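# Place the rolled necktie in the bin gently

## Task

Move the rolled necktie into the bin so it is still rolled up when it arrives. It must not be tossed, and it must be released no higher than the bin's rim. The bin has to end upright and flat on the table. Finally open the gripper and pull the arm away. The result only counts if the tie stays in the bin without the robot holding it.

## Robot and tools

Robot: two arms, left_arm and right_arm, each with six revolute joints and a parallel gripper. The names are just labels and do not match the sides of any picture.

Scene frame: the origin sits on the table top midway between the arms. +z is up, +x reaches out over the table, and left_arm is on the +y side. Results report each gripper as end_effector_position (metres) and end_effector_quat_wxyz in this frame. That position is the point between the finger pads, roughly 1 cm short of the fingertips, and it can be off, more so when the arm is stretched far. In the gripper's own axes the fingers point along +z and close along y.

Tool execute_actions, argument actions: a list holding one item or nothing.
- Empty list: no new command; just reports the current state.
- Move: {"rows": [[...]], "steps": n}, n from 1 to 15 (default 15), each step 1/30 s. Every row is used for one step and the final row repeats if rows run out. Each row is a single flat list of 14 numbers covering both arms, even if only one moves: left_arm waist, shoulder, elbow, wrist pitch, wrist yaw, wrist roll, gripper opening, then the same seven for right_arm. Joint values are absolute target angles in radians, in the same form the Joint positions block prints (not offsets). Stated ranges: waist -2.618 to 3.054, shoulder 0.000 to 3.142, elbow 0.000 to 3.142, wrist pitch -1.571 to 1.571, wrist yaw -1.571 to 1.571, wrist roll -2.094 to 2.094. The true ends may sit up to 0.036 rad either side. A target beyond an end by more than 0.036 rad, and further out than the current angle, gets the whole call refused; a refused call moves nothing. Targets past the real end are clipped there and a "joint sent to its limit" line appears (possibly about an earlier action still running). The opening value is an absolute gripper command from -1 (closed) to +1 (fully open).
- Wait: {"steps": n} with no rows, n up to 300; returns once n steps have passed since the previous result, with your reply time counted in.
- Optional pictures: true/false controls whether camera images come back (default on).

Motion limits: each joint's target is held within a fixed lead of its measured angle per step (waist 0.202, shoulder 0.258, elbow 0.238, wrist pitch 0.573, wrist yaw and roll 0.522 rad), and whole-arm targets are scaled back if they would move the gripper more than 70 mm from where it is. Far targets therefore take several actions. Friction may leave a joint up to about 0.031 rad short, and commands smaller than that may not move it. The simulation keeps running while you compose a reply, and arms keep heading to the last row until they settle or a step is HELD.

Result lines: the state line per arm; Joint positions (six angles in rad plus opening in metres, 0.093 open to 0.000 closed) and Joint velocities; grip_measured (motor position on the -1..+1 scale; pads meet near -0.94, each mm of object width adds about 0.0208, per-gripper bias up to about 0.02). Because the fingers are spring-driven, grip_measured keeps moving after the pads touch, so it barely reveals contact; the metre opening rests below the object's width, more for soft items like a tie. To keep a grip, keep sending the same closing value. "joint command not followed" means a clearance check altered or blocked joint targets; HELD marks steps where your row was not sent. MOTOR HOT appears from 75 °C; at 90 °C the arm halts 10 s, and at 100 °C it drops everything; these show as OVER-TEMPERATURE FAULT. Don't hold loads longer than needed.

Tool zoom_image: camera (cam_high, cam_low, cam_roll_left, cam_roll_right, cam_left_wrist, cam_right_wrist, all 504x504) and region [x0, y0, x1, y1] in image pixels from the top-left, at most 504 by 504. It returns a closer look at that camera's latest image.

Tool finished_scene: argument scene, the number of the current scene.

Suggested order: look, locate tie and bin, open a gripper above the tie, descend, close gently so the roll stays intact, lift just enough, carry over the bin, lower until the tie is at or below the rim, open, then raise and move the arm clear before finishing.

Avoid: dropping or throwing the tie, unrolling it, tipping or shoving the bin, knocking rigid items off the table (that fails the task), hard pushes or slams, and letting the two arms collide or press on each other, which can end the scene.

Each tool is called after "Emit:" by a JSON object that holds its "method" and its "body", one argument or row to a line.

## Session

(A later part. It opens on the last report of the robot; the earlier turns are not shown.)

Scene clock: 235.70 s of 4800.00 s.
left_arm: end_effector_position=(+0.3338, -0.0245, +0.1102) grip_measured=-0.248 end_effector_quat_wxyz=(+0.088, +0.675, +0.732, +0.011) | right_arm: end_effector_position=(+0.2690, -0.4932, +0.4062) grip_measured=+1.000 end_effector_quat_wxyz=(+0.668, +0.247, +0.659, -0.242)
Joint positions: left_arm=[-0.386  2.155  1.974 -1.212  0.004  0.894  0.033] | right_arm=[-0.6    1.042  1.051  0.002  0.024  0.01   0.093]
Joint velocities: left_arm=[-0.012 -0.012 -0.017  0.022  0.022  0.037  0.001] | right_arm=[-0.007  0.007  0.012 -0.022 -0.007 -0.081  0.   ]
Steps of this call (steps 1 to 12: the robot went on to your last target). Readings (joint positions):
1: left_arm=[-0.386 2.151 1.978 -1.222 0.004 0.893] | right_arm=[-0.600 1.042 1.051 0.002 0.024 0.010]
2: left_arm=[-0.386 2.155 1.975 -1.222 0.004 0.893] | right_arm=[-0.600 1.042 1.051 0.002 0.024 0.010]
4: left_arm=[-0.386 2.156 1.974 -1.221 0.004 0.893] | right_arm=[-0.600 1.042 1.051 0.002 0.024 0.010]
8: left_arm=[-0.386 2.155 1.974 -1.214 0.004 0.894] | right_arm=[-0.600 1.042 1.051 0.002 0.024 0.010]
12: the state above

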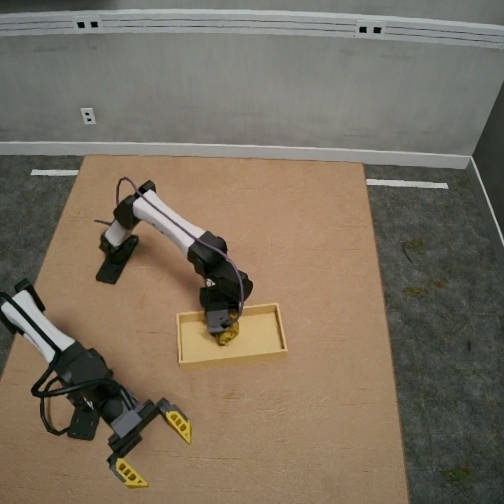

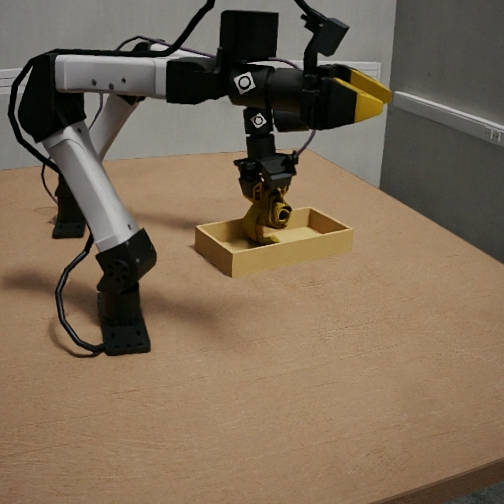

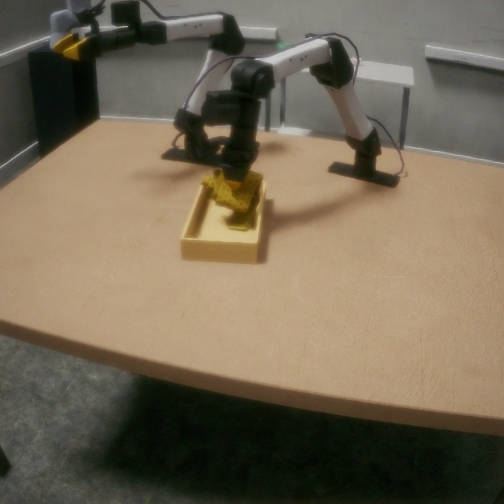

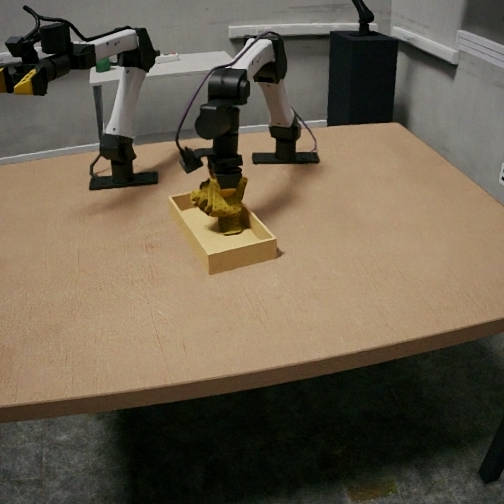

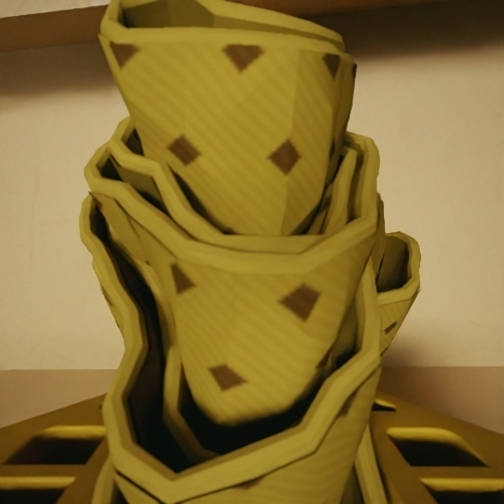

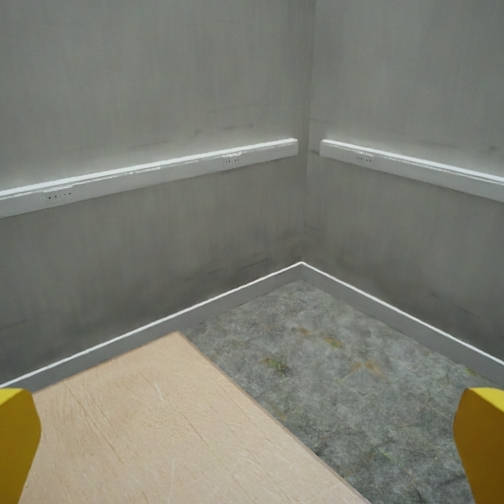

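Emit:
{"method": "execute_actions", "body": {
  "actions": [
    {"rows":[[-0.40,2.15,1.974,-1.21,0,0.88,-0.25,-0.6,1.042,1.051,0.006,0.014,0.011,1],[-0.41,2.15,1.974,-1.21,0,0.87,-0.25,-0.6,1.042,1.051,0.006,0.014,0.011,1],[-0.42,2.15,1.974,-1.21,0,0.86,-0.25,-0.6,1.042,1.051,0.006,0.014,0.011,1],[-0.43,2.15,1.974,-1.21,0,0.85,-0.25,-0.6,1.042,1.051,0.006,0.014,0.011,1],[-0.435,2.15,1.97,-1.2,0,0.85,-0.25,-0.6,1.042,1.051,0.006,0.014,0.011,1],[-0.435,2.16,1.955,-1.19,0,0.85,-0.25,-0.6,1.042,1.051,0.006,0.014,0.011,1],[-0.435,2.165,1.94,-1.175,0,0.85,-0.25,-0.6,1.042,1.051,0.006,0.014,0.011,1],[-0.435,2.17,1.925,-1.16,0,0.85,-0.25,-0.6,1.042,1.051,0.006,0.014,0.011,1],[-0.435,2.18,1.91,-1.145,0,0.85,-0.25,-0.6,1.042,1.051,0.006,0.014,0.011,1],[-0.435,2.185,1.895,-1.13,0,0.85,-0.25,-0.6,1.042,1.051,0.006,0.014,0.011,1],[-0.435,2.19,1.88,-1.115,0,0.85,-0.25,-0.6,1.042,1.051,0.006,0.014,0.011,1],[-0.435,2.2,1.865,-1.1,0,0.85,-0.25,-0.6,1.042,1.051,0.006,0.014,0.011,1],[-0.435,2.205,1.85,-1.09,0,0.85,-0.25,-0.6,1.042,1.051,0.006,0.014,0.011,1],[-0.435,2.21,1.835,-1.08,0,0.85,-0.25,-0.6,1.042,1.051,0.006,0.014,0.011,1],[-0.435,2.215,1.82,-1.07,0,0.85,-0.25,-0.6,1.042,1.051,0.006,0.014,0.011,1]],"steps":15}
  ],
  "pictures": false
}}

Emit:
{"method": "execute_actions", "body": {
  "actions": [
    {"steps":15}
  ]
}}

Emit:
{"method": "zoom_image", "body": {
  "camera": "cam_roll_left",
  "region": [150,110,310,270]
}}

Emit:
{"method": "zoom_image", "body": {
  "camera": "cam_low",
  "region": [190,120,360,290]
}}

Scene clock: 260.30 s of 4800.00 s.
left_arm: end_effector_position=(+0.3188, -0.0418, +0.0756) grip_measured=-0.248 end_effector_quat_wxyz=(+0.074, +0.681, +0.729, +0.006) | right_arm: end_effector_position=(+0.2690, -0.4932, +0.4062) grip_measured=+1.000 end_effector_quat_wxyz=(+0.668, +0.247, +0.659, -0.242)
Joint positions: left_arm=[-0.436  2.177  1.876 -1.121  0.003  0.858  0.033] | right_arm=[-0.6    1.042  1.051  0.002  0.024  0.01   0.093]
Joint velocities: left_arm=[ 0.032  0.198 -0.476  0.33  -0.022 -0.037 -0.   ] | right_arm=[-0.002 -0.007 -0.007 -0.066 -0.11   0.051  0.   ]
Steps of this call (steps 1 to 30: the robot went on to your last target; steps 31 to 120: nothing new was sent; then 20.10 s passed at rest; steps 121 to 135: all 15 steps of this action). Readings (joint positions):
121: left_arm=[-0.386 2.155 1.974 -1.211 0.004 0.893] | right_arm=[-0.600 1.042 1.051 0.002 0.024 0.010]
122: left_arm=[-0.388 2.155 1.974 -1.211 0.004 0.890] | right_arm=[-0.600 1.042 1.051 0.002 0.024 0.010]
124: left_arm=[-0.397 2.155 1.974 -1.211 0.003 0.880] | right_arm=[-0.600 1.042 1.051 0.002 0.024 0.010]
128: left_arm=[-0.429 2.155 1.971 -1.200 0.003 0.866] | right_arm=[-0.600 1.042 1.051 0.002 0.024 0.010]
135: the state above

Scene clock: 260.80 s of 4800.00 s.
left_arm: end_effector_position=(+0.3166, -0.0402, +0.0546) grip_measured=-0.248 end_effector_quat_wxyz=(+0.059, +0.681, +0.730, +0.005) | right_arm: end_effector_position=(+0.2690, -0.4932, +0.4062) grip_measured=+1.000 end_effector_quat_wxyz=(+0.668, +0.247, +0.659, -0.242)
Joint positions: left_arm=[-0.436  2.205  1.842 -1.089  0.003  0.856  0.033] | right_arm=[-0.6    1.042  1.051  0.002  0.024  0.01   0.093]
Joint velocities: left_arm=[-0.022 -0.022  0.002 -0.007  0.095  0.051 -0.   ] | right_arm=[ 0.012  0.002  0.002 -0.022 -0.037 -0.066  0.   ]
Steps of this call (steps 1 to 15: the robot went on to your last target). Readings (joint positions):
1: left_arm=[-0.436 2.185 1.862 -1.112 0.003 0.857] | right_arm=[-0.600 1.042 1.051 0.002 0.024 0.010]
2: left_arm=[-0.436 2.193 1.852 -1.107 0.003 0.857] | right_arm=[-0.600 1.042 1.051 0.002 0.024 0.010]
4: left_arm=[-0.436 2.205 1.843 -1.097 0.003 0.856] | right_arm=[-0.600 1.042 1.051 0.002 0.024 0.010]
8: left_arm=[-0.436 2.205 1.842 -1.089 0.003 0.856] | right_arm=[-0.600 1.042 1.051 0.002 0.024 0.010]
15: the state above

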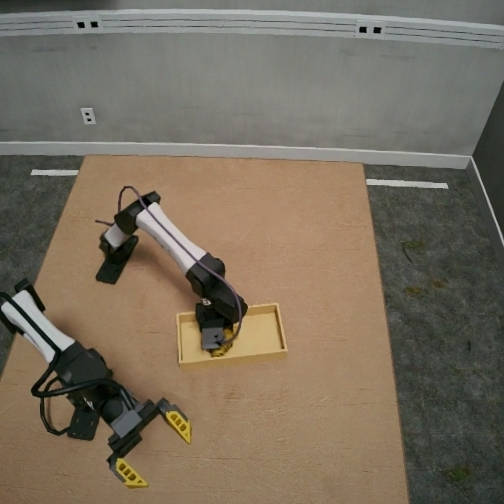

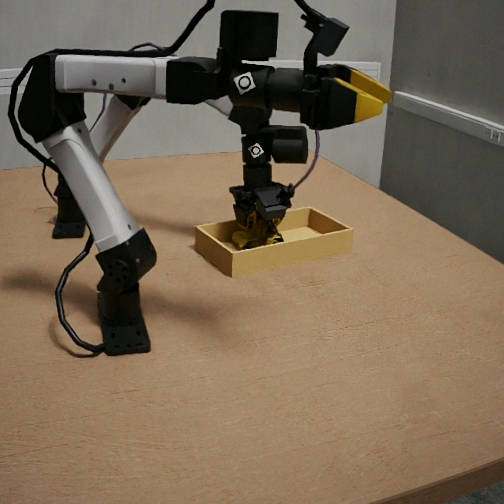

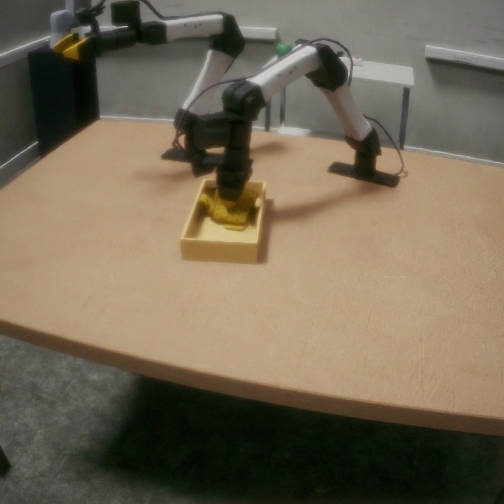

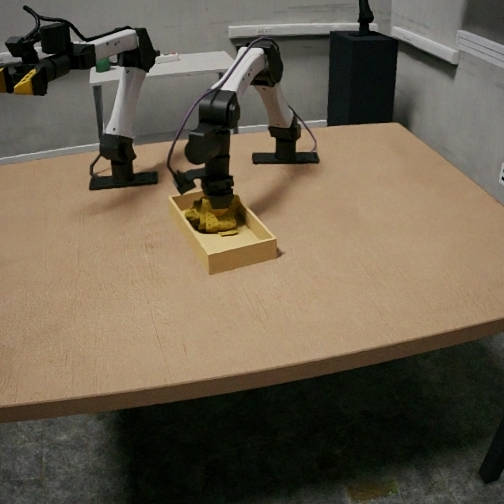

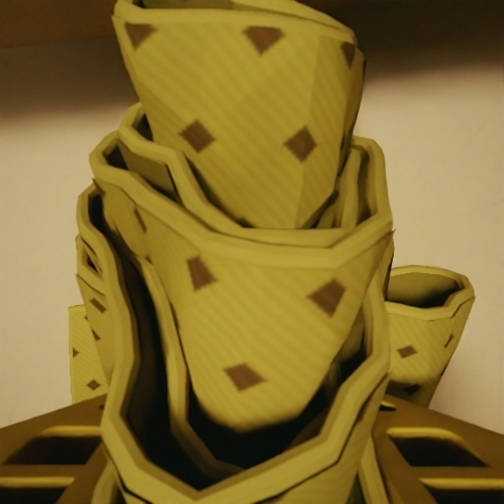

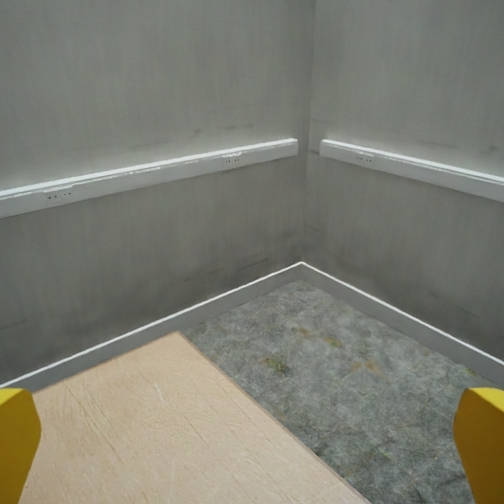

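Region (150, 110, 310, 270) of cam_roll_left's 504x504 image, scaled by 3.150, with more detail than that image has.

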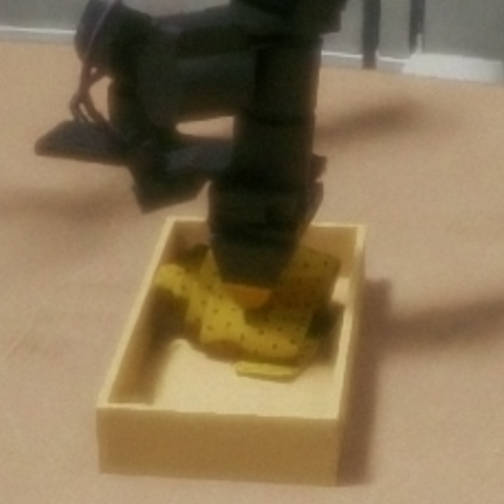

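Region (190, 120, 360, 290) of cam_low's 504x504 image, scaled by 2.965, with more detail than that image has.

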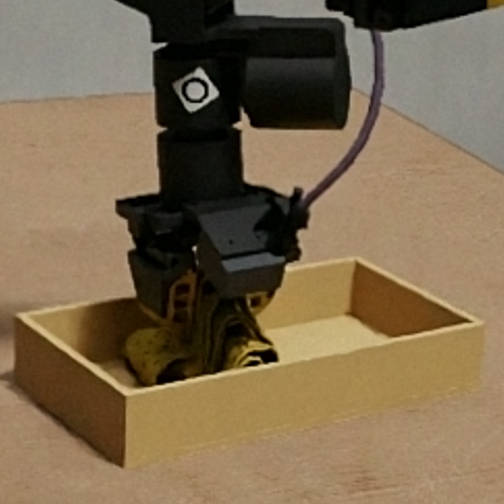

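Lower about 1 cm more, then open.

Emit:
{"method": "execute_actions", "body": {
  "actions": [
    {"rows":[[-0.435,2.225,1.79,-1.06,0,0.85,-0.25,-0.6,1.042,1.051,0.006,0.014,0.011,1]],"steps":10}
  ],
  "pictures": false
}}

Emit:
{"method": "execute_actions", "body": {
  "actions": [
    {"rows":[[-0.435,2.22,1.81,-1.06,0,0.85,-0.15,-0.6,1.042,1.051,0.006,0.014,0.011,1],[-0.435,2.22,1.81,-1.06,0,0.85,-0.05,-0.6,1.042,1.051,0.006,0.014,0.011,1],[-0.435,2.22,1.81,-1.06,0,0.85,0.05,-0.6,1.042,1.051,0.006,0.014,0.011,1],[-0.435,2.22,1.81,-1.06,0,0.85,0.15,-0.6,1.042,1.051,0.006,0.014,0.011,1],[-0.435,2.22,1.81,-1.06,0,0.85,0.25,-0.6,1.042,1.051,0.006,0.014,0.011,1],[-0.435,2.22,1.81,-1.06,0,0.85,0.35,-0.6,1.042,1.051,0.006,0.014,0.011,1],[-0.435,2.22,1.81,-1.06,0,0.85,0.45,-0.6,1.042,1.051,0.006,0.014,0.011,1],[-0.435,2.22,1.81,-1.06,0,0.85,0.55,-0.6,1.042,1.051,0.006,0.014,0.011,1],[-0.435,2.22,1.81,-1.06,0,0.85,0.65,-0.6,1.042,1.051,0.006,0.014,0.011,1],[-0.435,2.22,1.81,-1.06,0,0.85,0.75,-0.6,1.042,1.051,0.006,0.014,0.011,1],[-0.435,2.22,1.81,-1.06,0,0.85,0.85,-0.6,1.042,1.051,0.006,0.014,0.011,1],[-0.435,2.22,1.81,-1.06,0,0.85,1,-0.6,1.042,1.051,0.006,0.014,0.011,1]],"steps":15}
  ],
  "pictures": false
}}

Emit:
{"method": "execute_actions", "body": {
  "actions": [
    {"rows":[[-0.435,2.2,1.84,-1.08,0,0.85,1,-0.6,1.042,1.051,0.006,0.014,0.011,1],[-0.435,2.19,1.86,-1.1,0,0.85,1,-0.6,1.042,1.051,0.006,0.014,0.011,1],[-0.435,2.18,1.88,-1.12,0,0.85,1,-0.6,1.042,1.051,0.006,0.014,0.011,1],[-0.435,2.17,1.9,-1.14,0,0.85,1,-0.6,1.042,1.051,0.006,0.014,0.011,1],[-0.435,2.16,1.92,-1.16,0,0.85,1,-0.6,1.042,1.051,0.006,0.014,0.011,1],[-0.435,2.15,1.94,-1.18,0,0.85,1,-0.6,1.042,1.051,0.006,0.014,0.011,1],[-0.435,2.14,1.96,-1.2,0,0.85,1,-0.6,1.042,1.051,0.006,0.014,0.011,1],[-0.435,2.12,1.98,-1.21,0,0.85,1,-0.6,1.042,1.051,0.006,0.014,0.011,1],[-0.435,2.09,1.99,-1.22,0,0.85,1,-0.6,1.042,1.051,0.006,0.014,0.011,1],[-0.435,2.06,2.0,-1.23,0,0.85,1,-0.6,1.042,1.051,0.006,0.014,0.011,1],[-0.435,2.03,2.0,-1.24,0,0.85,1,-0.6,1.042,1.051,0.006,0.014,0.011,1],[-0.435,2.0,2.0,-1.25,0,0.85,1,-0.6,1.042,1.051,0.006,0.014,0.011,1],[-0.435,1.96,2.0,-1.26,0,0.85,1,-0.6,1.042,1.051,0.006,0.014,0.011,1],[-0.435,1.92,1.98,-1.27,0,0.85,1,-0.6,1.042,1.051,0.006,0.014,0.011,1],[-0.435,1.88,1.96,-1.28,0,0.85,1,-0.6,1.042,1.051,0.006,0.014,0.011,1]],"steps":15}
  ],
  "pictures": false
}}

Emit:
{"method": "execute_actions", "body": {
  "actions": [
    {"rows":[[-0.35,1.75,1.85,-1.25,0,0.7,1,-0.6,1.042,1.051,0.006,0.014,0.011,1],[-0.35,1.75,1.85,-1.25,0,0.7,1,-0.6,1.042,1.051,0.006,0.014,0.011,1],[-0.35,1.75,1.85,-1.25,0,0.7,1,-0.6,1.042,1.051,0.006,0.014,0.011,1],[-0.2,1.55,1.65,-1.2,0,0.4,1,-0.6,1.042,1.051,0.006,0.014,0.011,1],[-0.2,1.55,1.65,-1.2,0,0.4,1,-0.6,1.042,1.051,0.006,0.014,0.011,1],[-0.2,1.55,1.65,-1.2,0,0.4,1,-0.6,1.042,1.051,0.006,0.014,0.011,1],[0,1.3,1.4,-1.1,0,0,1,-0.6,1.042,1.051,0.006,0.014,0.011,1]],"steps":15}
  ]
}}

Emit:
{"method": "zoom_image", "body": {
  "camera": "cam_low",
  "region": [190,120,360,290]
}}

Scene clock: 296.30 s of 4800.00 s.
left_arm: end_effector_position=(+0.3167, -0.0402, +0.0516) grip_measured=-0.248 end_effector_quat_wxyz=(+0.060, +0.681, +0.730, +0.005) | right_arm: end_effector_position=(+0.2690, -0.4932, +0.4062) grip_measured=+1.000 end_effector_quat_wxyz=(+0.668, +0.247, +0.659, -0.242)
Joint positions: left_arm=[-0.436  2.205  1.83  -1.075  0.003  0.856  0.033] | right_arm=[-0.6    1.042  1.051  0.002  0.024  0.01   0.093]
Joint velocities: left_arm=[-0.012  0.012 -0.007 -0.066  0.095  0.037  0.   ] | right_arm=[-0.017  0.002  0.002  0.022  0.051 -0.051  0.   ]
Steps of this call (steps 1 to 15: the robot went on to your last target; steps 16 to 110: nothing new was sent; then 31.50 s passed at rest; steps 111 to 120: all 10 steps of this action). Readings (joint positions):
111: left_arm=[-0.436 2.205 1.839 -1.087 0.003 0.856] | right_arm=[-0.600 1.042 1.051 0.002 0.024 0.010]
112: left_arm=[-0.436 2.205 1.836 -1.084 0.003 0.856] | right_arm=[-0.600 1.042 1.051 0.002 0.024 0.010]
114: left_arm=[-0.436 2.205 1.830 -1.077 0.003 0.856] | right_arm=[-0.600 1.042 1.051 0.002 0.024 0.010]
118: left_arm=[-0.436 2.205 1.830 -1.075 0.003 0.856] | right_arm=[-0.600 1.042 1.051 0.002 0.024 0.010]
120: the state above

Scene clock: 296.80 s of 4800.00 s.
left_arm: end_effector_position=(+0.3178, -0.0411, +0.0517) grip_measured=+0.999 end_effector_quat_wxyz=(+0.063, +0.680, +0.730, +0.005) | right_arm: end_effector_position=(+0.2690, -0.4932, +0.4062) grip_measured=+1.000 end_effector_quat_wxyz=(+0.668, +0.247, +0.659, -0.242)
Joint positions: left_arm=[-0.436  2.205  1.83  -1.069  0.003  0.855  0.093] | right_arm=[-0.6    1.042  1.051  0.002  0.024  0.01   0.093]
Joint velocities: left_arm=[-0.017  0.002 -0.002 -0.037  0.037 -0.007  0.003] | right_arm=[ 0.017  0.002  0.002  0.007  0.051 -0.007  0.   ]
Steps of this call (steps 1 to 15: all 15 steps of this action). Readings (joint positions):
1: left_arm=[-0.436 2.205 1.830 -1.075 0.003 0.856] | right_arm=[-0.600 1.042 1.051 0.002 0.024 0.010]
2: left_arm=[-0.436 2.205 1.830 -1.075 0.003 0.856] | right_arm=[-0.600 1.042 1.051 0.002 0.024 0.010]
4: left_arm=[-0.436 2.205 1.830 -1.073 0.003 0.856] | right_arm=[-0.600 1.042 1.051 0.002 0.024 0.010]
8: left_arm=[-0.436 2.205 1.830 -1.071 0.003 0.855] | right_arm=[-0.600 1.042 1.051 0.002 0.024 0.010]
15: the state above

Scene clock: 297.30 s of 4800.00 s.
left_arm: end_effector_position=(+0.3147, -0.0387, +0.1878) grip_measured=+1.000 end_effector_quat_wxyz=(+0.176, +0.671, +0.720, +0.017) | right_arm: end_effector_position=(+0.2690, -0.4932, +0.4062) grip_measured=+1.000 end_effector_quat_wxyz=(+0.668, +0.247, +0.659, -0.242)
Joint positions: left_arm=[-0.436  1.974  1.968 -1.21   0.003  0.855  0.093] | right_arm=[-0.6    1.042  1.051  0.002  0.024  0.01   0.093]
Joint velocities: left_arm=[ 0.007 -1.204 -0.017 -0.315 -0.051 -0.007  0.   ] | right_arm=[ 0.017 -0.007 -0.002 -0.007 -0.007 -0.022  0.   ]
Steps of this call (steps 1 to 15: all 15 steps of this action). Readings (joint positions):
1: left_arm=[-0.436 2.205 1.830 -1.069 0.003 0.855] | right_arm=[-0.600 1.042 1.051 0.002 0.024 0.010]
2: left_arm=[-0.436 2.205 1.830 -1.071 0.003 0.855] | right_arm=[-0.600 1.042 1.051 0.002 0.024 0.010]
4: left_arm=[-0.436 2.205 1.842 -1.090 0.003 0.855] | right_arm=[-0.600 1.042 1.051 0.002 0.024 0.010]
8: left_arm=[-0.436 2.185 1.910 -1.147 0.003 0.855] | right_arm=[-0.600 1.042 1.051 0.002 0.024 0.010]
15: the state above

Scene clock: 297.80 s of 4800.00 s.
left_arm: end_effector_position=(+0.2605, +0.1727, +0.2611) grip_measured=+1.000 end_effector_quat_wxyz=(+0.291, +0.145, +0.946, -0.010) | right_arm: end_effector_position=(+0.2690, -0.4932, +0.4062) grip_measured=+1.000 end_effector_quat_wxyz=(+0.668, +0.247, +0.659, -0.242)
Joint positions: left_arm=[ 0.007  1.284  1.433 -1.129 -0.009  0.105  0.093] | right_arm=[-0.6    1.042  1.051  0.002  0.024  0.01   0.093]
Joint velocities: left_arm=[-0.007  0.042 -0.183  0.11  -0.095 -0.711  0.   ] | right_arm=[-0.007 -0.007  0.007 -0.022  0.022 -0.037  0.   ]
Steps of this call (steps 1 to 15: all 15 steps of this action). Readings (joint positions):
1: left_arm=[-0.430 1.922 1.953 -1.208 0.005 0.837] | right_arm=[-0.600 1.042 1.051 0.002 0.024 0.010]
2: left_arm=[-0.417 1.863 1.925 -1.207 0.008 0.811] | right_arm=[-0.600 1.042 1.051 0.002 0.024 0.010]
4: left_arm=[-0.366 1.752 1.875 -1.207 0.011 0.748] | right_arm=[-0.600 1.042 1.051 0.002 0.024 0.010]
8: left_arm=[-0.163 1.496 1.654 -1.154 0.010 0.484] | right_arm=[-0.600 1.042 1.051 0.002 0.024 0.010]
15: the state above

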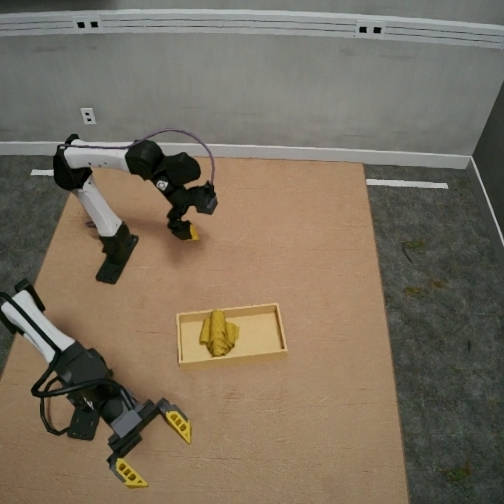

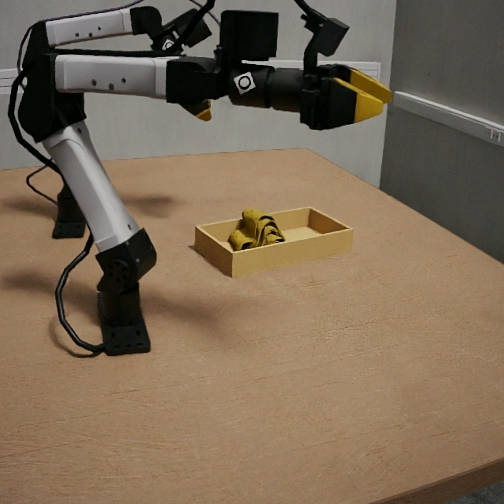

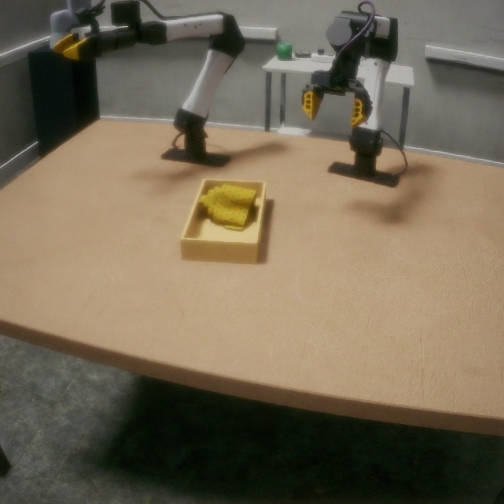

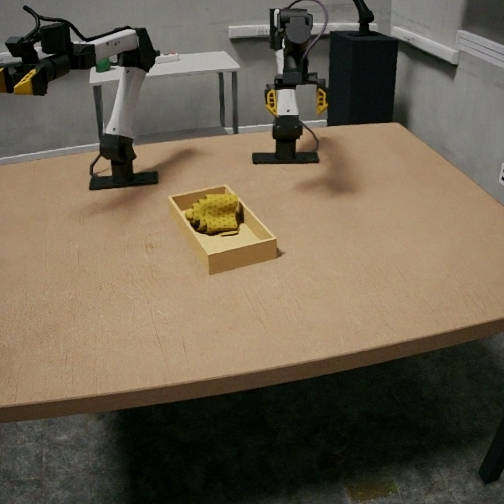

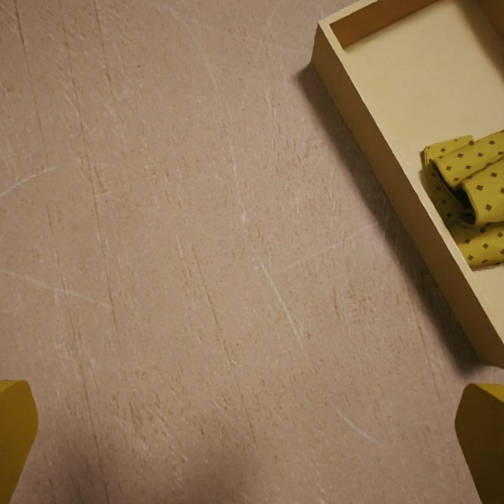

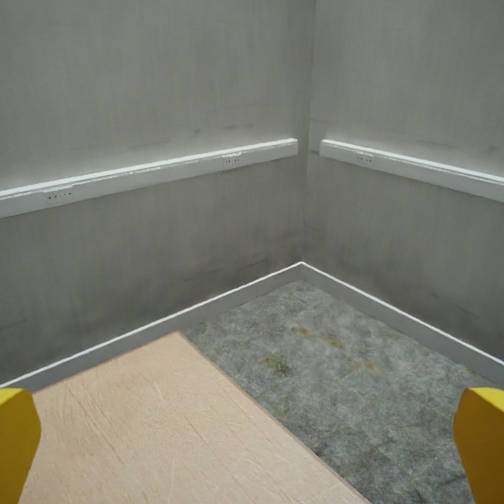

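Region (190, 120, 360, 290) of cam_low's 504x504 image, scaled by 2.965, with more detail than that image has.

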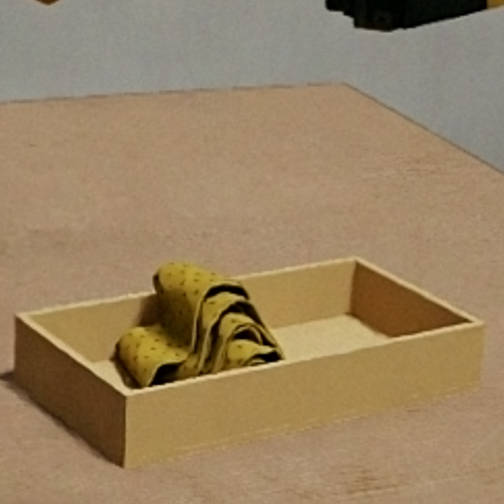

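Emit:
{"method": "finished_scene", "body": {
  "scene": 1
}}

The scene is finished: the task was done.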